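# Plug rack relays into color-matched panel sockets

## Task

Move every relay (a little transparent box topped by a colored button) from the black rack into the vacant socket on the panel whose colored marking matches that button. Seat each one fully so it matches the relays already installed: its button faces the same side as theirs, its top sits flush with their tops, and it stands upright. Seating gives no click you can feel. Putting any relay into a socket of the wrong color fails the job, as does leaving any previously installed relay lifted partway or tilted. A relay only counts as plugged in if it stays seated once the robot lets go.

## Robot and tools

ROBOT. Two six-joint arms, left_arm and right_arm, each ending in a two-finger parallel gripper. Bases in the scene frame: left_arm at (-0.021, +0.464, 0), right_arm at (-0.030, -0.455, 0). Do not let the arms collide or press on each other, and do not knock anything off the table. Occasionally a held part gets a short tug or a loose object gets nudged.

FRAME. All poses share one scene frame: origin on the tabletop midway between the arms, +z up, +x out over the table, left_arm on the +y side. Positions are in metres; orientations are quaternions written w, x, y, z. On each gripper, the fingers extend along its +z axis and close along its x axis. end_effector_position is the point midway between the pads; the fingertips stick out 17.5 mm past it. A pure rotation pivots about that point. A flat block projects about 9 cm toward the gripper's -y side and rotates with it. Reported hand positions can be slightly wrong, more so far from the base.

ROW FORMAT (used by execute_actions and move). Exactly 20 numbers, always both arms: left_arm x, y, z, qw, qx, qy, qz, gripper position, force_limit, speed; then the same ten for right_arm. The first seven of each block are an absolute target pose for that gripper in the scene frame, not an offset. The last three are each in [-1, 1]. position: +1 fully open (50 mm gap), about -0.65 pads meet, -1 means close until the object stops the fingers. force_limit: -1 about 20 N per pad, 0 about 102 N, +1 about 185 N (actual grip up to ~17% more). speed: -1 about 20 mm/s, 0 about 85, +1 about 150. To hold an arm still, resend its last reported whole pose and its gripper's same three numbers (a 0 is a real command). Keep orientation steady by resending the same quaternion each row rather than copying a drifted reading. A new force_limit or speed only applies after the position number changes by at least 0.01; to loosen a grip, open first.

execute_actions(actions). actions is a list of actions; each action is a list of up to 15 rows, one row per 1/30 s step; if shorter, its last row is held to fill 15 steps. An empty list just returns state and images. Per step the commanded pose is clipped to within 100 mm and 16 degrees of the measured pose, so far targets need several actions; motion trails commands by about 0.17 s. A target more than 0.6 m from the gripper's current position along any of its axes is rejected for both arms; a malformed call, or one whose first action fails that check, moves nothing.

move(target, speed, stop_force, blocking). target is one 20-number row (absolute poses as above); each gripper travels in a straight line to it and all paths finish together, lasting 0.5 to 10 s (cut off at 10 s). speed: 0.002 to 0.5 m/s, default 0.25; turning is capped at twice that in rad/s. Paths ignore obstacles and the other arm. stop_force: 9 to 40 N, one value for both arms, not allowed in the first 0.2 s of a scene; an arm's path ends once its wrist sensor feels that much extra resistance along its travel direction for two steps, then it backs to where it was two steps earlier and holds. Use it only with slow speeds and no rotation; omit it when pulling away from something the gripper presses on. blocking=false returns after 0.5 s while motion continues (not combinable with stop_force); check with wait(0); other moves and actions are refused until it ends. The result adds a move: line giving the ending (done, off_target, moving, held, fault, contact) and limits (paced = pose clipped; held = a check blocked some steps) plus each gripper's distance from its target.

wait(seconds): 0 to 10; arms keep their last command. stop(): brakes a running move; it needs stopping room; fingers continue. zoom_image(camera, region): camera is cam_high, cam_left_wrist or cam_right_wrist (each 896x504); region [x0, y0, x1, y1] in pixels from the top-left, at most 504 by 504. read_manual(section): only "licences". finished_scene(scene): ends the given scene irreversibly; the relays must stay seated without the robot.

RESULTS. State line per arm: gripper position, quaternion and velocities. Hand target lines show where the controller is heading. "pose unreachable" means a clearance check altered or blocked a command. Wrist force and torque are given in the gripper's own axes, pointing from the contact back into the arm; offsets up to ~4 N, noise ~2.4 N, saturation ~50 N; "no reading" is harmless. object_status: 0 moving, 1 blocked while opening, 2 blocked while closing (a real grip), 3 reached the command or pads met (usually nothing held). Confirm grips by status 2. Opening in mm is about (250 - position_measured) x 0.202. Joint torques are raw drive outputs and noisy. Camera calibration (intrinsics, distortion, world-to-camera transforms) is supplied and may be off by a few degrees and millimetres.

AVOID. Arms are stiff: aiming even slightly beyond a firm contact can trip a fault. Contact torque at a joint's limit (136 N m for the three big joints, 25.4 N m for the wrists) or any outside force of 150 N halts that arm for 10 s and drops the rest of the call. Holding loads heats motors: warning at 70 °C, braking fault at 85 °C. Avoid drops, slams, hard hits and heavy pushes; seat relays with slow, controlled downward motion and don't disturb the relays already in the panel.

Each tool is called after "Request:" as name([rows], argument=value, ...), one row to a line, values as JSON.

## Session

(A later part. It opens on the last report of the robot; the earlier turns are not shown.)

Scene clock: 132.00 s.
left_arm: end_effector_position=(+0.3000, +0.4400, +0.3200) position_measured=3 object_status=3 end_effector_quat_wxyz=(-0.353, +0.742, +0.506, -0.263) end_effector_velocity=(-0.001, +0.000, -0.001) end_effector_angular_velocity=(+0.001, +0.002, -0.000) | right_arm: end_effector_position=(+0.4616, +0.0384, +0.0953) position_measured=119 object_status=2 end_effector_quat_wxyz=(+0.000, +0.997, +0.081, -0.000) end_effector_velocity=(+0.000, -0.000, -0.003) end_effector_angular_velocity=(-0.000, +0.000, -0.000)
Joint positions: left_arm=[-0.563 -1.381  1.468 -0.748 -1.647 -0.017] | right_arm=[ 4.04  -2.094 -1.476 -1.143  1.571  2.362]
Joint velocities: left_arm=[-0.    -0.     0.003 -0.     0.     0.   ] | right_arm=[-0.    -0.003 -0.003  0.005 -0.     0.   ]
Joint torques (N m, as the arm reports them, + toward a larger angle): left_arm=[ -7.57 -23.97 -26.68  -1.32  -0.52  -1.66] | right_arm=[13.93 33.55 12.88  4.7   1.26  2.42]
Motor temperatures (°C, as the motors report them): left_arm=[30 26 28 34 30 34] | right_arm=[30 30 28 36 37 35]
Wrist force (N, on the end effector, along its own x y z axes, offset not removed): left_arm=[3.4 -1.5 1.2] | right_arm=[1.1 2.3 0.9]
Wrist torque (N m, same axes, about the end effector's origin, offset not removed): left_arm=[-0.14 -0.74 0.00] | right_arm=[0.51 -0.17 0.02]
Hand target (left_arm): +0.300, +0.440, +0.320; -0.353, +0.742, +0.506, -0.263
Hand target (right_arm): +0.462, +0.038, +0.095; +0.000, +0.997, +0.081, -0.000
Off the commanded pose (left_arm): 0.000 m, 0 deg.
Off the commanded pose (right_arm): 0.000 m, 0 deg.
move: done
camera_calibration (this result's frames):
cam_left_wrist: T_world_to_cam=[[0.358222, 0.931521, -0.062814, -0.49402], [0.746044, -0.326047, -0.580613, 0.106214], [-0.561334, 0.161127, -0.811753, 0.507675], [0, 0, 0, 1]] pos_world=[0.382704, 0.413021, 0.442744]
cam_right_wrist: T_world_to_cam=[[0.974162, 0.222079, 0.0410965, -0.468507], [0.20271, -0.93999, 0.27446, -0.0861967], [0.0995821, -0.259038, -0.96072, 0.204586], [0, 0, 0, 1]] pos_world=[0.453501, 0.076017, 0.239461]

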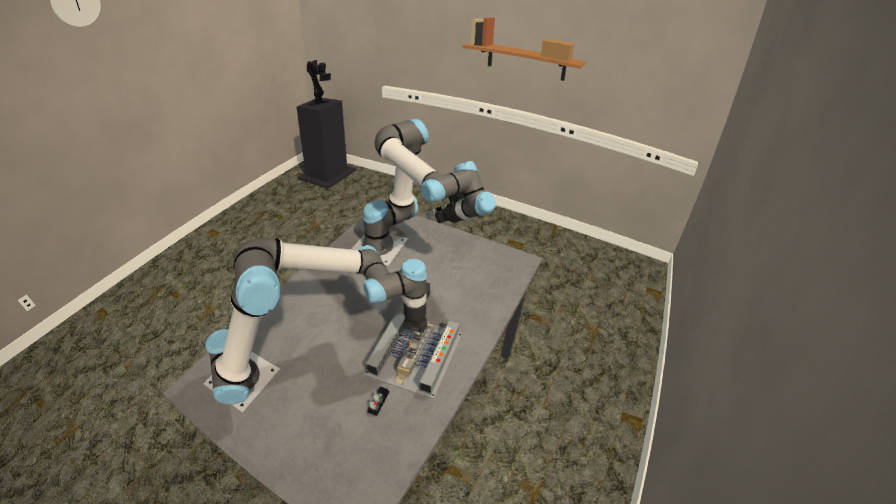

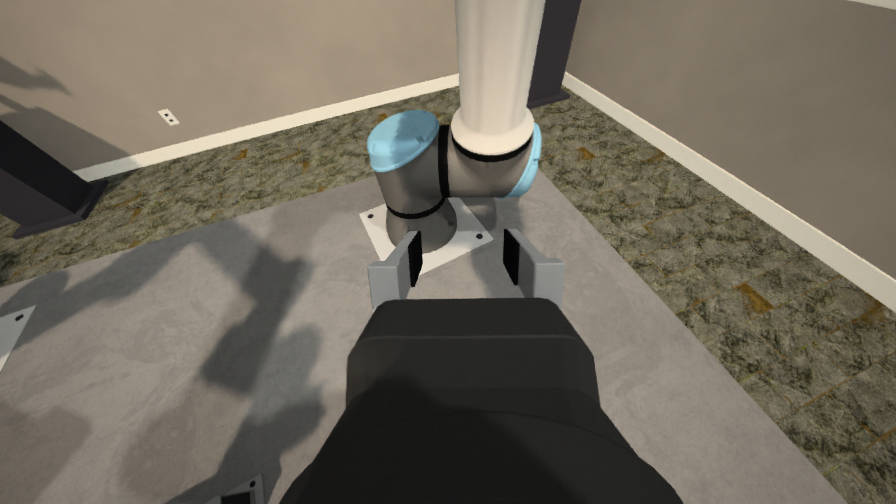

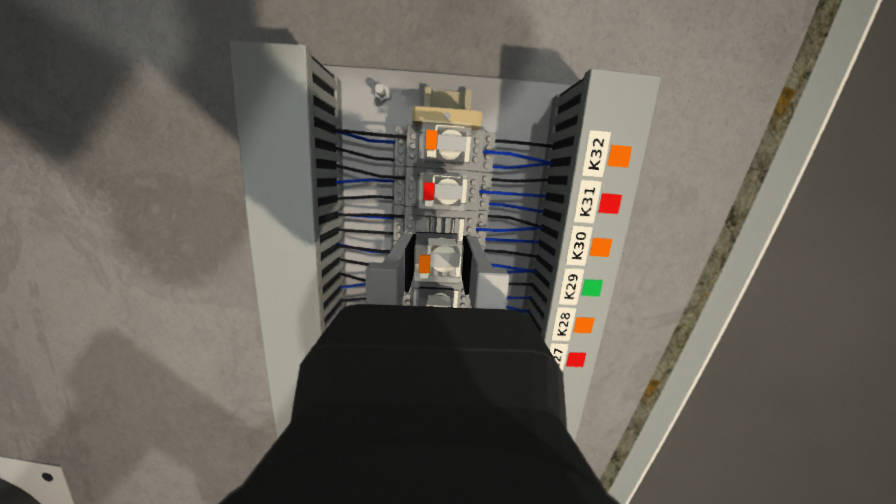

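Request:
move(target=[0.30,0.44,0.32,-0.353,0.742,0.506,-0.263,1,0,0,0.4611,0.0464,0.095,0,0.99671,0.08107,0,-1,-0.4,-0.5], speed=0.03)

Request:
move(target=[0.30,0.44,0.32,-0.353,0.742,0.506,-0.263,1,0,0,0.4611,0.0464,0.084,0,0.99671,0.08107,0,-1,-0.4,-0.5], speed=0.03)

Request:
zoom_image(camera="cam_right_wrist", region=[360,150,520,310])

Scene clock: 148.83 s.
left_arm: end_effector_position=(+0.3000, +0.4400, +0.3200) position_measured=3 object_status=3 end_effector_quat_wxyz=(-0.353, +0.742, +0.506, -0.263) end_effector_velocity=(-0.000, +0.000, +0.000) end_effector_angular_velocity=(+0.001, +0.001, -0.001) | right_arm: end_effector_position=(+0.4611, +0.0461, +0.0950) position_measured=119 object_status=2 end_effector_quat_wxyz=(-0.000, +0.997, +0.081, +0.000) end_effector_velocity=(-0.000, +0.003, +0.000) end_effector_angular_velocity=(+0.001, -0.000, -0.000)
Joint positions: left_arm=[-0.563 -1.381  1.468 -0.748 -1.647 -0.017] | right_arm=[ 4.047 -2.105 -1.459 -1.149  1.571  2.37 ]
Joint velocities: left_arm=[-0.001  0.    -0.     0.001  0.     0.   ] | right_arm=[ 0.002 -0.003  0.005 -0.001  0.     0.002]
Joint torques (N m, as the arm reports them, + toward a larger angle): left_arm=[ -6.75 -22.93 -26.4   -1.46  -0.48  -1.79] | right_arm=[13.68 34.57 32.62  1.9   0.8   2.4 ]
Motor temperatures (°C, as the motors report them): left_arm=[30 26 28 34 30 34] | right_arm=[30 30 28 36 37 35]
Wrist force (N, on the end effector, along its own x y z axes, offset not removed): left_arm=[1.7 0.2 0.5] | right_arm=[3.0 0.7 1.3]
Wrist torque (N m, same axes, about the end effector's origin, offset not removed): left_arm=[0.12 -0.39 0.06] | right_arm=[0.22 -0.48 -0.06]
Hand target (left_arm): +0.300, +0.440, +0.320; -0.353, +0.742, +0.506, -0.263
Hand target (right_arm): +0.461, +0.046, +0.095; +0.000, +0.997, +0.081, +0.000
Off the commanded pose (left_arm): 0.000 m, 0 deg.
Off the commanded pose (right_arm): 0.000 m, 0 deg.
move: done
camera_calibration (this result's frames):
cam_left_wrist: T_world_to_cam=[[0.358222, 0.931521, -0.0628141, -0.49402], [0.746044, -0.326047, -0.580613, 0.106214], [-0.561334, 0.161126, -0.811753, 0.507675], [0, 0, 0, 1]] pos_world=[0.382704, 0.413021, 0.442744]
cam_right_wrist: T_world_to_cam=[[0.97416, 0.222082, 0.0411305, -0.469707], [0.202708, -0.939999, 0.27443, -0.0787396], [0.0996086, -0.259001, -0.960727, 0.206315], [0, 0, 0, 1]] pos_world=[0.45298, 0.0837343, 0.239141]

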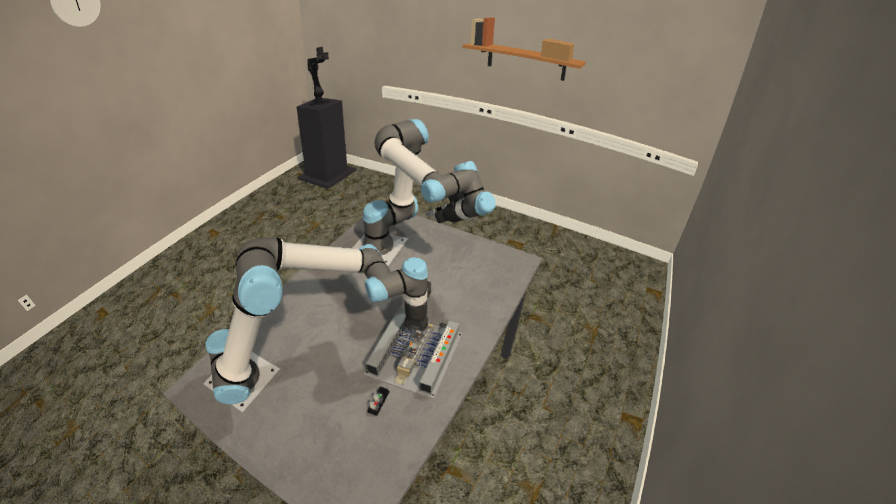

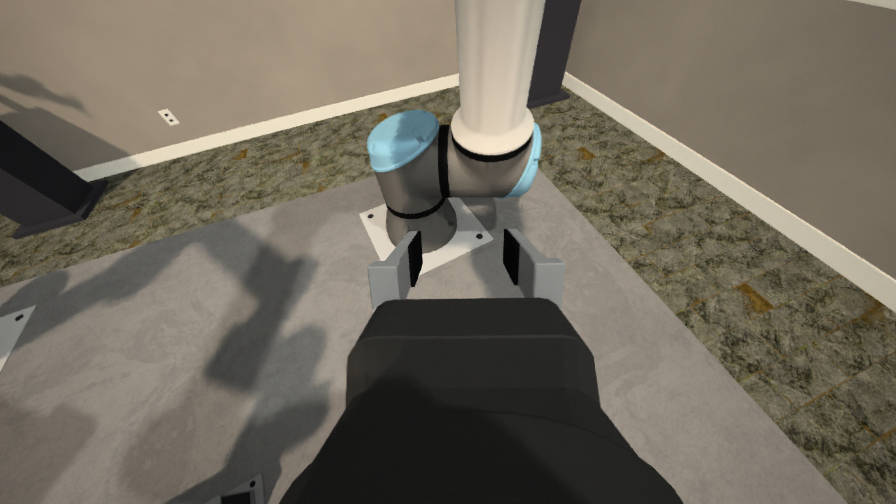

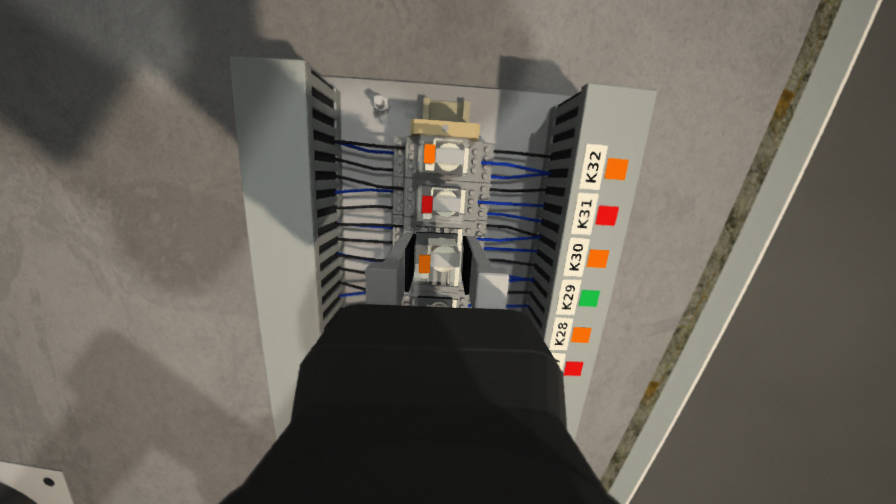

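Scene clock: 149.60 s.
left_arm: end_effector_position=(+0.3000, +0.4400, +0.3200) position_measured=3 object_status=3 end_effector_quat_wxyz=(-0.353, +0.742, +0.506, -0.263) end_effector_velocity=(-0.000, +0.000, +0.000) end_effector_angular_velocity=(-0.000, +0.000, +0.000) | right_arm: end_effector_position=(+0.4611, +0.0464, +0.0843) position_measured=119 object_status=2 end_effector_quat_wxyz=(+0.000, +0.997, +0.081, -0.000) end_effector_velocity=(+0.000, +0.000, -0.003) end_effector_angular_velocity=(+0.001, -0.000, -0.000)
Joint positions: left_arm=[-0.563 -1.381  1.468 -0.748 -1.647 -0.017] | right_arm=[ 4.047 -2.116 -1.471 -1.125  1.571  2.37 ]
Joint velocities: left_arm=[ 0.    -0.    -0.001  0.001  0.     0.   ] | right_arm=[-0.    -0.003 -0.003  0.007  0.     0.   ]
Joint torques (N m, as the arm reports them, + toward a larger angle): left_arm=[ -5.96 -23.55 -26.42  -1.58  -0.33  -1.7 ] | right_arm=[13.34 35.42 12.37  4.8   0.81  2.36]
Motor temperatures (°C, as the motors report them): left_arm=[30 26 28 34 30 34] | right_arm=[30 30 28 36 37 35]
Wrist force (N, on the end effector, along its own x y z axes, offset not removed): left_arm=[3.5 -1.1 0.8] | right_arm=[1.2 -0.2 0.2]
Wrist torque (N m, same axes, about the end effector's origin, offset not removed): left_arm=[-0.12 -0.78 0.06] | right_arm=[-0.07 -0.19 0.01]
Hand target (left_arm): +0.300, +0.440, +0.320; -0.353, +0.742, +0.506, -0.263
Hand target (right_arm): +0.461, +0.046, +0.084; +0.000, +0.997, +0.081, -0.000
Off the commanded pose (left_arm): 0.000 m, 0 deg.
Off the commanded pose (right_arm): 0.000 m, 0 deg.
move: done
camera_calibration (this result's frames):
cam_left_wrist: T_world_to_cam=[[0.358222, 0.931521, -0.0628142, -0.49402], [0.746043, -0.326047, -0.580614, 0.106214], [-0.561334, 0.161127, -0.811753, 0.507675], [0, 0, 0, 1]] pos_world=[0.382703, 0.413021, 0.442744]
cam_right_wrist: T_world_to_cam=[[0.974162, 0.222078, 0.04111, -0.469286], [0.202707, -0.939994, 0.274448, -0.0755708], [0.099592, -0.259024, -0.960723, 0.196103], [0, 0, 0, 1]] pos_world=[0.452949, 0.0839772, 0.228433]

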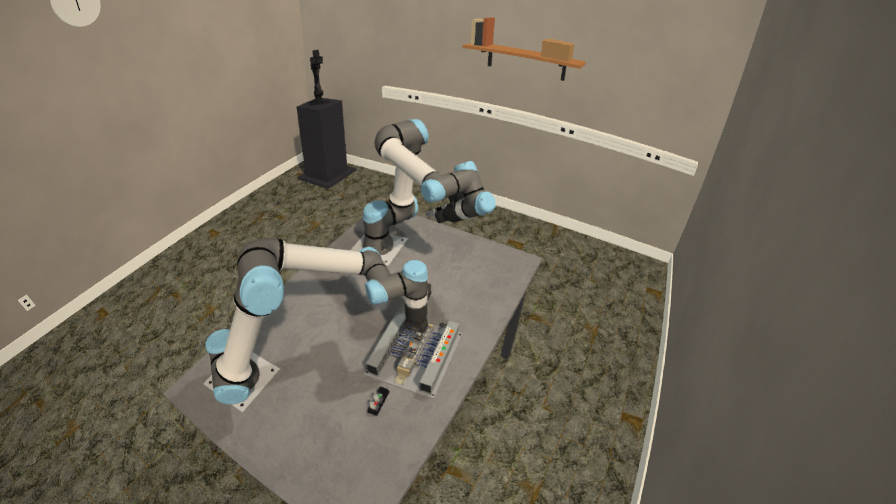

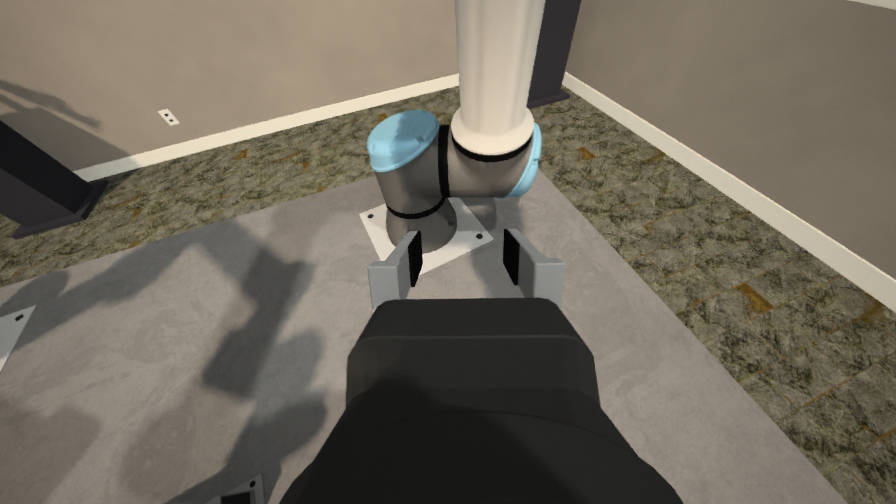

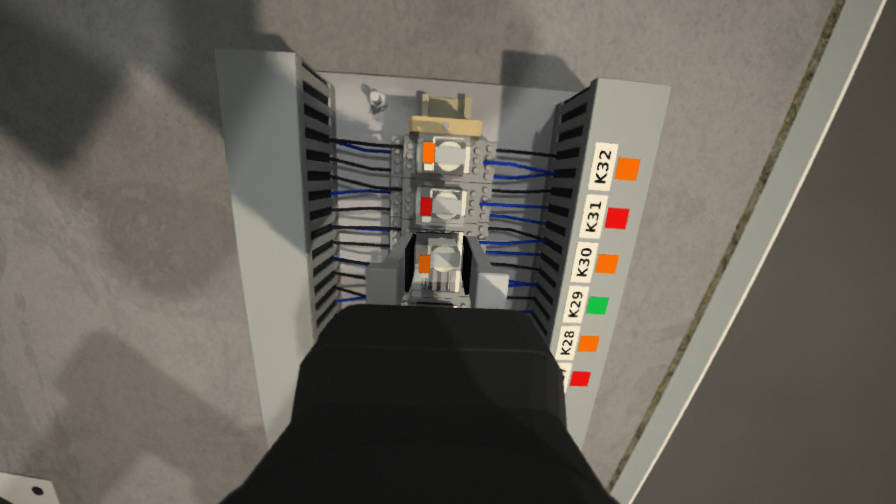

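Region (360, 150, 520, 310) of cam_right_wrist's 896x504 image, scaled by 3.150, with more detail than that image has.

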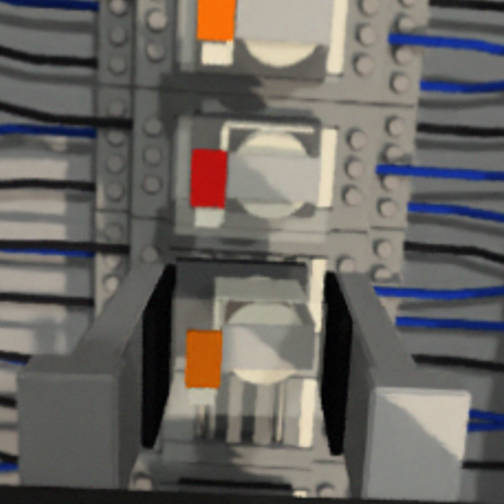

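Request:
zoom_image(camera="cam_right_wrist", region=[400,180,480,290])

Region (400, 180, 480, 290) of cam_right_wrist's 896x504 image, scaled by 4.582, with more detail than that image has; it fills the left 367 columns of this view, and the rest is white.

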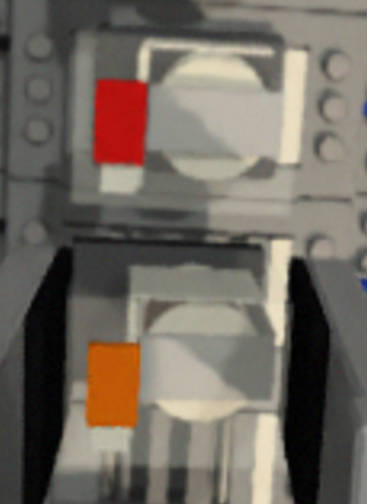

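Request:
move(target=[0.30,0.44,0.32,-0.353,0.742,0.506,-0.263,1,0,0,0.4610,0.0452,0.080,0,0.99671,0.08107,0,-1,-0.4,-0.5], speed=0.01)

Request:
zoom_image(camera="cam_right_wrist", region=[400,180,480,290])

Scene clock: 160.83 s.
left_arm: end_effector_position=(+0.3000, +0.4400, +0.3200) position_measured=3 object_status=3 end_effector_quat_wxyz=(-0.353, +0.742, +0.506, -0.263) end_effector_velocity=(-0.000, -0.000, -0.000) end_effector_angular_velocity=(-0.001, +0.000, +0.001) | right_arm: end_effector_position=(+0.4610, +0.0453, +0.0802) position_measured=119 object_status=2 end_effector_quat_wxyz=(+0.000, +0.997, +0.081, -0.000) end_effector_velocity=(+0.000, -0.001, -0.001) end_effector_angular_velocity=(+0.001, -0.001, -0.000)
Joint positions: left_arm=[-0.563 -1.381  1.468 -0.748 -1.647 -0.017] | right_arm=[ 4.046 -2.118 -1.479 -1.115  1.571  2.369]
Joint velocities: left_arm=[-0.    -0.     0.    -0.    -0.001  0.   ] | right_arm=[-0.001 -0.001 -0.003  0.005 -0.    -0.   ]
Joint torques (N m, as the arm reports them, + toward a larger angle): left_arm=[ -6.92 -23.6  -24.61  -1.38  -0.19  -1.62] | right_arm=[-11.06  34.56  11.72   4.66   0.64  -2.39]
Motor temperatures (°C, as the motors report them): left_arm=[30 26 28 34 30 34] | right_arm=[30 30 28 36 37 35]
Wrist force (N, on the end effector, along its own x y z axes, offset not removed): left_arm=[3.8 -0.1 -0.7] | right_arm=[1.7 1.0 0.7]
Wrist torque (N m, same axes, about the end effector's origin, offset not removed): left_arm=[0.12 -0.78 -0.02] | right_arm=[0.25 -0.26 0.02]
Hand target (left_arm): +0.300, +0.440, +0.320; -0.353, +0.742, +0.506, -0.263
Hand target (right_arm): +0.461, +0.045, +0.080; +0.000, +0.997, +0.081, -0.000
Off the commanded pose (left_arm): 0.000 m, 0 deg.
Off the commanded pose (right_arm): 0.000 m, 0 deg.
move: done
camera_calibration (this result's frames):
cam_left_wrist: T_world_to_cam=[[0.358222, 0.931521, -0.062814, -0.49402], [0.746044, -0.326047, -0.580613, 0.106214], [-0.561334, 0.161127, -0.811753, 0.507675], [0, 0, 0, 1]] pos_world=[0.382704, 0.413021, 0.442744]
cam_right_wrist: T_world_to_cam=[[0.974152, 0.22212, 0.0411136, -0.468765], [0.202747, -0.939986, 0.274445, -0.0754796], [0.0996059, -0.259015, -0.960723, 0.191892], [0, 0, 0, 1]] pos_world=[0.452838, 0.0828752, 0.224343]

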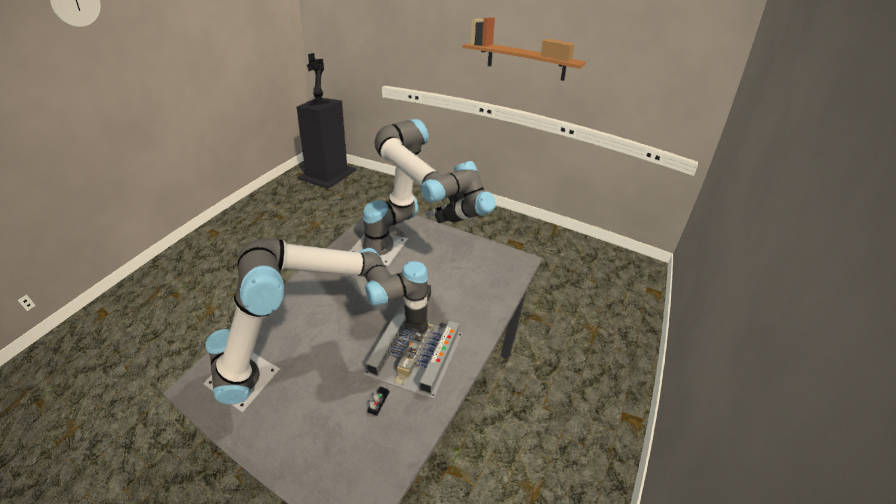

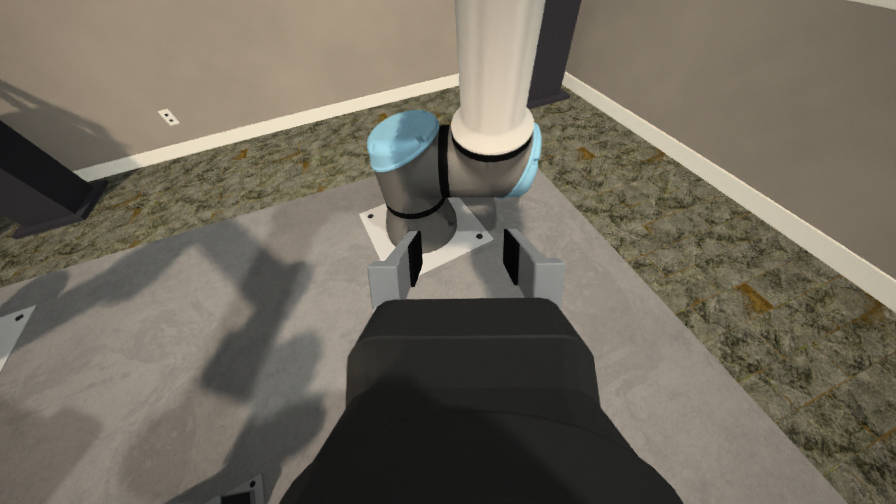

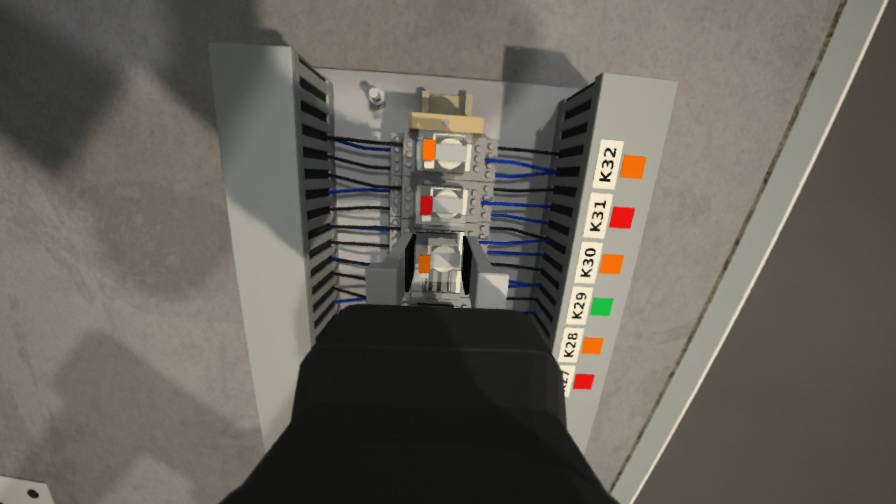

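Region (400, 180, 480, 290) of cam_right_wrist's 896x504 image, scaled by 4.582, with more detail than that image has; it fills the left 367 columns of this view, and the rest is white.

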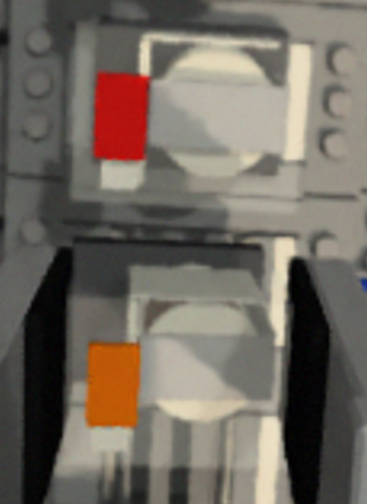

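Request:
move(target=[0.30,0.44,0.32,-0.353,0.742,0.506,-0.263,1,0,0,0.4610,0.0452,0.074,0,0.99671,0.08107,0,-1,-0.4,-0.5], speed=0.004, stop_force=16)

Scene clock: 163.47 s.
left_arm: end_effector_position=(+0.3000, +0.4400, +0.3200) position_measured=3 object_status=3 end_effector_quat_wxyz=(-0.353, +0.742, +0.506, -0.263) end_effector_velocity=(+0.001, -0.000, +0.000) end_effector_angular_velocity=(-0.001, -0.002, +0.000) | right_arm: end_effector_position=(+0.4610, +0.0452, +0.0783) position_measured=119 object_status=2 end_effector_quat_wxyz=(-0.000, +0.997, +0.081, -0.000) end_effector_velocity=(-0.001, -0.001, -0.001) end_effector_angular_velocity=(-0.004, +0.002, +0.000)
Joint positions: left_arm=[-0.563 -1.381  1.468 -0.748 -1.647 -0.017] | right_arm=[ 4.046 -2.12  -1.481 -1.111  1.571  2.369]
Joint velocities: left_arm=[ 0.     0.    -0.002 -0.001 -0.001  0.   ] | right_arm=[ 0.    -0.    -0.    -0.004 -0.     0.   ]
Joint torques (N m, as the arm reports them, + toward a larger angle): left_arm=[ -6.97 -22.78 -25.28  -1.17  -0.21  -1.62] | right_arm=[-11.08  34.91  20.1    0.33  -0.93  -2.02]
Motor temperatures (°C, as the motors report them): left_arm=[30 26 28 34 30 34] | right_arm=[30 30 28 36 37 35]
Wrist force (N, on the end effector, along its own x y z axes, offset not removed): left_arm=[3.2 -0.4 0.0] | right_arm=[-4.8 2.3 -31.4]
Wrist torque (N m, same axes, about the end effector's origin, offset not removed): left_arm=[0.12 -0.67 0.06] | right_arm=[-0.11 -0.40 0.02]
Hand target (left_arm): +0.300, +0.440, +0.320; -0.353, +0.742, +0.506, -0.263
Hand target (right_arm): +0.461, +0.045, +0.079; -0.000, +0.997, +0.081, +0.000
Off the commanded pose (left_arm): 0.000 m, 0 deg.
Off the commanded pose (right_arm): 0.004 m, 0 deg.
move: contact (right_arm)
camera_calibration (this result's frames):
cam_left_wrist: T_world_to_cam=[[0.358222, 0.931521, -0.0628141, -0.49402], [0.746044, -0.326047, -0.580614, 0.106214], [-0.561334, 0.161126, -0.811753, 0.507675], [0, 0, 0, 1]] pos_world=[0.382704, 0.413021, 0.442744]
cam_right_wrist: T_world_to_cam=[[0.974161, 0.22208, 0.0411118, -0.468666], [0.202721, -0.940027, 0.274325, -0.0750042], [0.0995681, -0.258902, -0.960758, 0.190082], [0, 0, 0, 1]] pos_world=[0.452836, 0.0827879, 0.222466]

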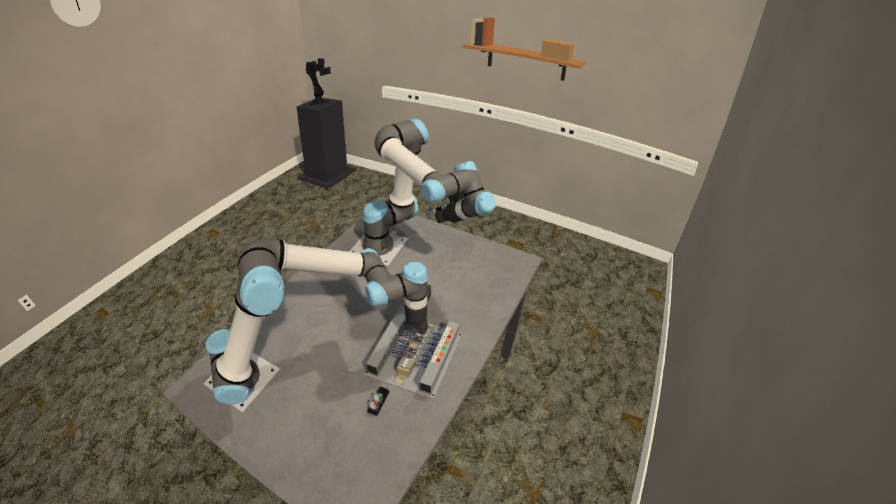

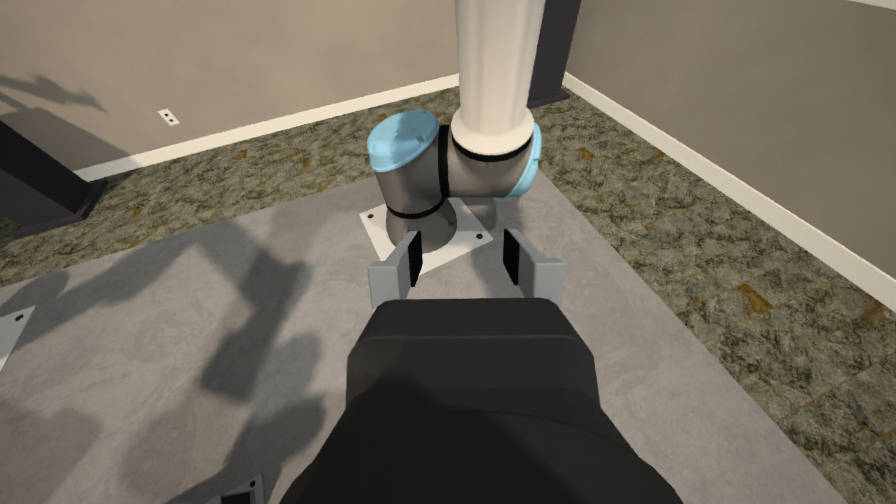

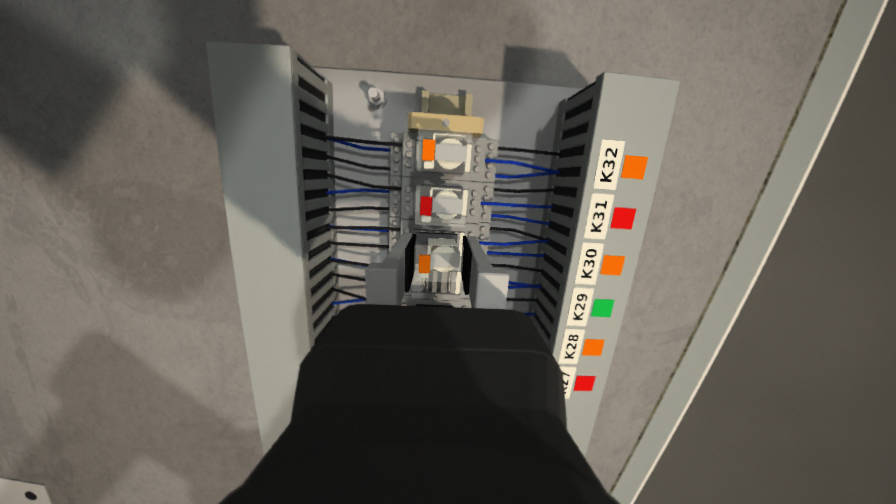

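Request:
move(target=[0.30,0.44,0.32,-0.353,0.742,0.506,-0.263,1,0,0,0.4603,0.0451,0.080,0,0.99671,0.08107,0,-1,-0.4,-0.5], speed=0.005)

Request:
move(target=[0.30,0.44,0.32,-0.353,0.742,0.506,-0.263,1,0,0,0.4603,0.0451,0.074,0,0.99671,0.08107,0,-1,-0.4,-0.5], speed=0.003, stop_force=14)

Scene clock: 167.90 s.
left_arm: end_effector_position=(+0.3000, +0.4400, +0.3200) position_measured=3 object_status=3 end_effector_quat_wxyz=(-0.353, +0.742, +0.506, -0.263) end_effector_velocity=(+0.000, +0.000, +0.000) end_effector_angular_velocity=(+0.001, +0.000, -0.000) | right_arm: end_effector_position=(+0.4604, +0.0451, +0.0799) position_measured=119 object_status=2 end_effector_quat_wxyz=(+0.000, +0.997, +0.081, +0.000) end_effector_velocity=(-0.001, -0.000, +0.001) end_effector_angular_velocity=(-0.001, +0.000, +0.000)
Joint positions: left_arm=[-0.563 -1.381  1.468 -0.748 -1.647 -0.017] | right_arm=[ 4.047 -2.117 -1.481 -1.114  1.571  2.37 ]
Joint velocities: left_arm=[ 0.    -0.    -0.     0.001  0.001 -0.   ] | right_arm=[ 0.001  0.002 -0.    -0.003  0.     0.   ]
Joint torques (N m, as the arm reports them, + toward a larger angle): left_arm=[ -6.31 -22.84 -25.34  -1.35  -0.06  -1.7 ] | right_arm=[15.37 61.79 10.95  1.9  -0.23  2.3 ]
Motor temperatures (°C, as the motors report them): left_arm=[30 26 28 34 30 34] | right_arm=[30 30 28 36 37 35]
Wrist force (N, on the end effector, along its own x y z axes, offset not removed): left_arm=[2.2 -1.1 0.0] | right_arm=[1.6 1.2 0.1]
Wrist torque (N m, same axes, about the end effector's origin, offset not removed): left_arm=[-0.17 -0.54 0.08] | right_arm=[0.27 -0.25 0.07]
Hand target (left_arm): +0.300, +0.440, +0.320; -0.353, +0.742, +0.506, -0.263
Hand target (right_arm): +0.460, +0.045, +0.080; +0.000, +0.997, +0.081, +0.000
Off the commanded pose (left_arm): 0.000 m, 0 deg.
Off the commanded pose (right_arm): 0.000 m, 0 deg.
move: done
camera_calibration (this result's frames):
cam_left_wrist: T_world_to_cam=[[0.358222, 0.931521, -0.062814, -0.49402], [0.746044, -0.326047, -0.580614, 0.106214], [-0.561334, 0.161126, -0.811753, 0.507675], [0, 0, 0, 1]] pos_world=[0.382704, 0.413021, 0.442744]
cam_right_wrist: T_world_to_cam=[[0.97417, 0.222027, 0.0411896, -0.468149], [0.202634, -0.939999, 0.274483, -0.0754161], [0.0996608, -0.259047, -0.960709, 0.191623], [0, 0, 0, 1]] pos_world=[0.452242, 0.0826901, 0.224078]

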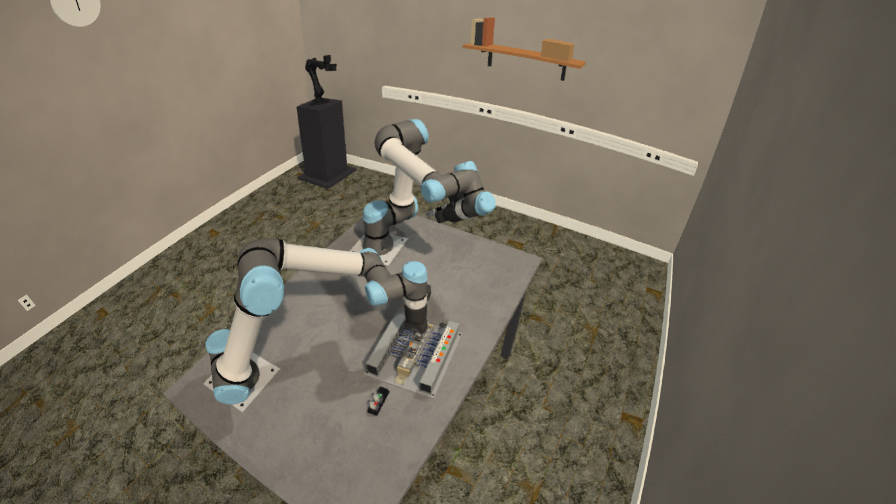

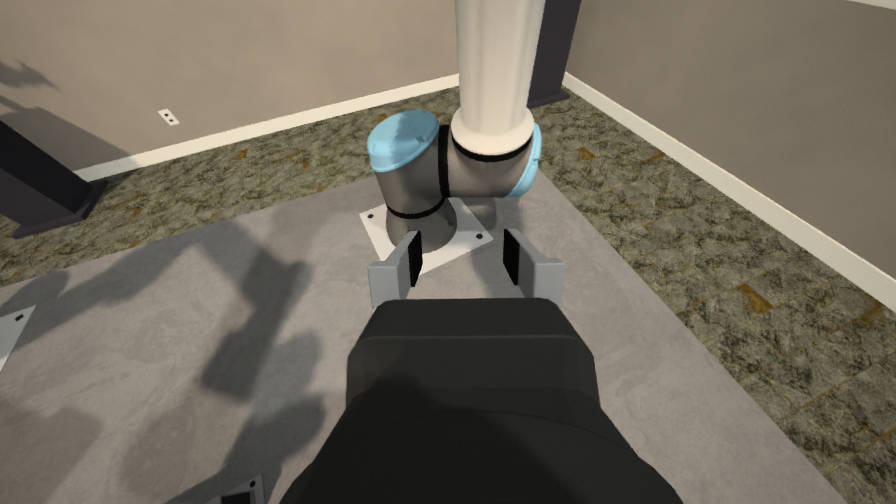

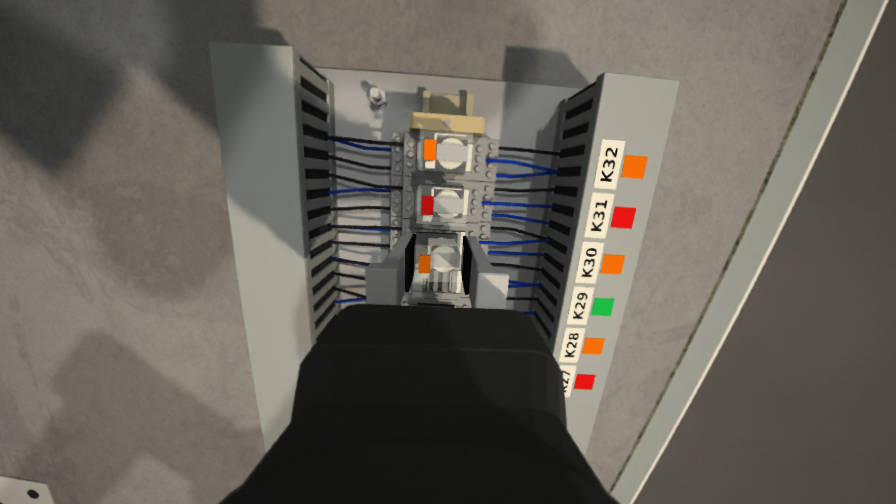

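Scene clock: 168.77 s.
left_arm: end_effector_position=(+0.3000, +0.4400, +0.3200) position_measured=3 object_status=3 end_effector_quat_wxyz=(-0.353, +0.742, +0.506, -0.263) end_effector_velocity=(+0.000, -0.000, +0.000) end_effector_angular_velocity=(-0.000, -0.002, -0.000) | right_arm: end_effector_position=(+0.4604, +0.0451, +0.0785) position_measured=119 object_status=2 end_effector_quat_wxyz=(-0.000, +0.997, +0.081, +0.000) end_effector_velocity=(-0.001, -0.001, -0.001) end_effector_angular_velocity=(-0.004, +0.002, +0.000)
Joint positions: left_arm=[-0.563 -1.381  1.468 -0.748 -1.647 -0.017] | right_arm=[ 4.047 -2.119 -1.483 -1.11   1.571  2.37 ]
Joint velocities: left_arm=[-0.     0.    -0.001 -0.     0.    -0.   ] | right_arm=[ 0.    -0.001 -0.    -0.003 -0.     0.   ]
Joint torques (N m, as the arm reports them, + toward a larger angle): left_arm=[ -6.15 -22.73 -24.46  -1.19   0.13  -1.65] | right_arm=[13.64 37.64 17.94  0.49  0.04  2.13]
Motor temperatures (°C, as the motors report them): left_arm=[30 26 28 34 30 34] | right_arm=[30 30 28 36 37 35]
Wrist force (N, on the end effector, along its own x y z axes, offset not removed): left_arm=[3.7 -0.3 1.8] | right_arm=[-4.4 3.2 -22.5]
Wrist torque (N m, same axes, about the end effector's origin, offset not removed): left_arm=[0.06 -0.75 0.04] | right_arm=[0.20 -0.14 0.07]
Hand target (left_arm): +0.300, +0.440, +0.320; -0.353, +0.742, +0.506, -0.263
Hand target (right_arm): +0.460, +0.045, +0.079; -0.000, +0.997, +0.081, +0.000
Off the commanded pose (left_arm): 0.000 m, 0 deg.
Off the commanded pose (right_arm): 0.004 m, 0 deg.
move: contact (right_arm)
camera_calibration (this result's frames):
cam_left_wrist: T_world_to_cam=[[0.358222, 0.931521, -0.0628141, -0.49402], [0.746044, -0.326047, -0.580613, 0.106214], [-0.561334, 0.161127, -0.811753, 0.507675], [0, 0, 0, 1]] pos_world=[0.382704, 0.413021, 0.442744]
cam_right_wrist: T_world_to_cam=[[0.974164, 0.222039, 0.0412818, -0.468077], [0.202634, -0.940037, 0.274353, -0.0749881], [0.0997235, -0.2589, -0.960742, 0.190219], [0, 0, 0, 1]] pos_world=[0.45221, 0.0826873, 0.222648]

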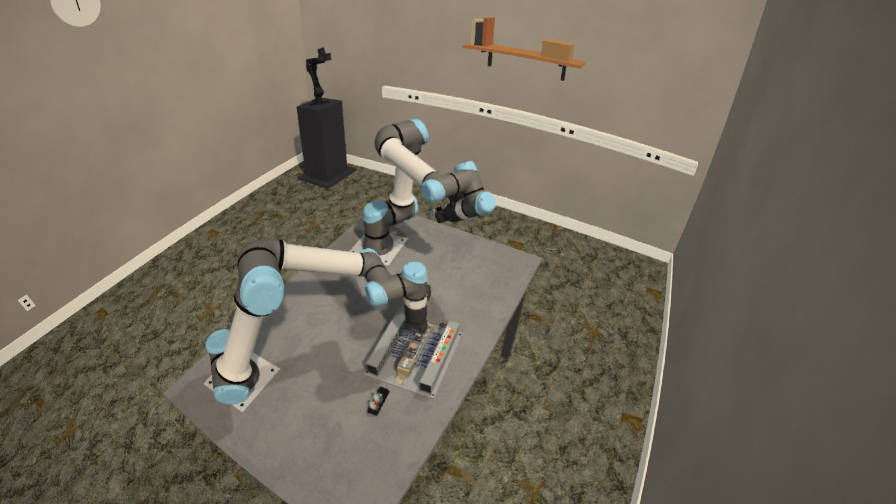

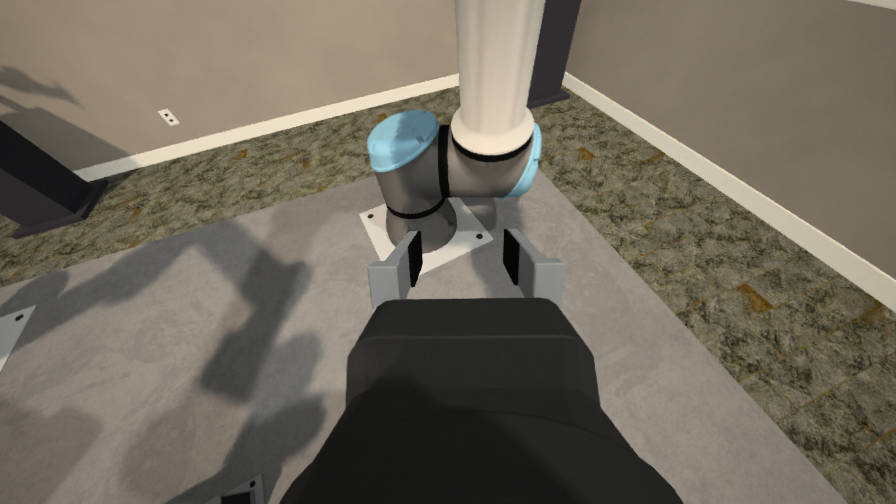

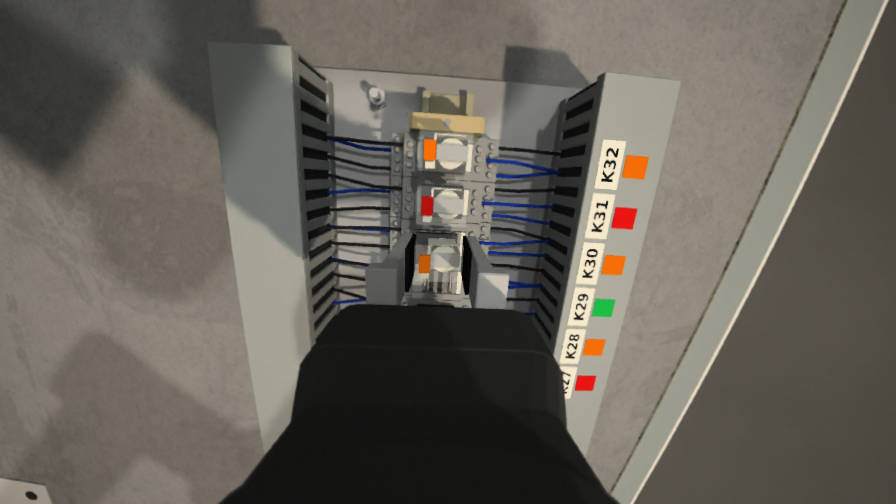

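Request:
zoom_image(camera="cam_right_wrist", region=[400,180,480,300])

Request:
zoom_image(camera="cam_high", region=[380,300,470,370])

Region (400, 180, 480, 300) of cam_right_wrist's 896x504 image, scaled by 4.200, with more detail than that image has.

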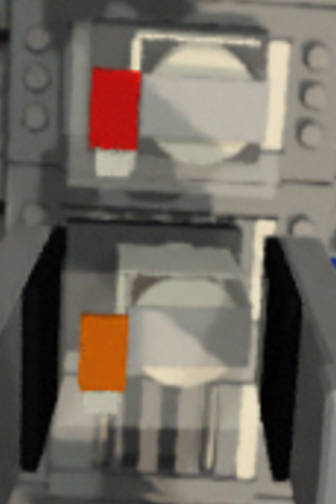

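Region (380, 300, 470, 370) of cam_high's 896x504 image, scaled by 5.600, with more detail than that image has.

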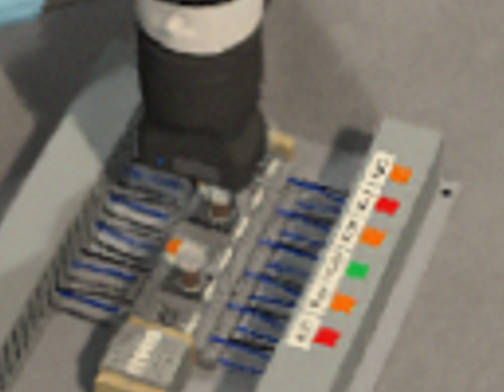

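Request:
zoom_image(camera="cam_right_wrist", region=[400,120,500,240])

Region (400, 120, 500, 240) of cam_right_wrist's 896x504 image, scaled by 4.200, with more detail than that image has.

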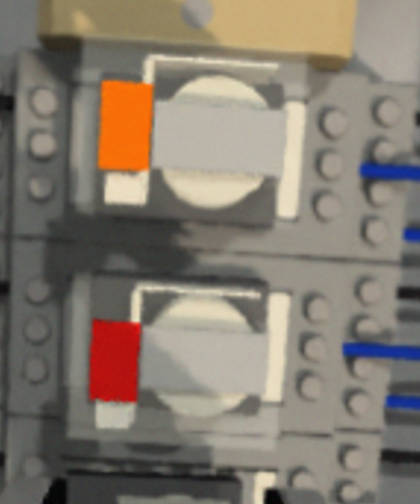

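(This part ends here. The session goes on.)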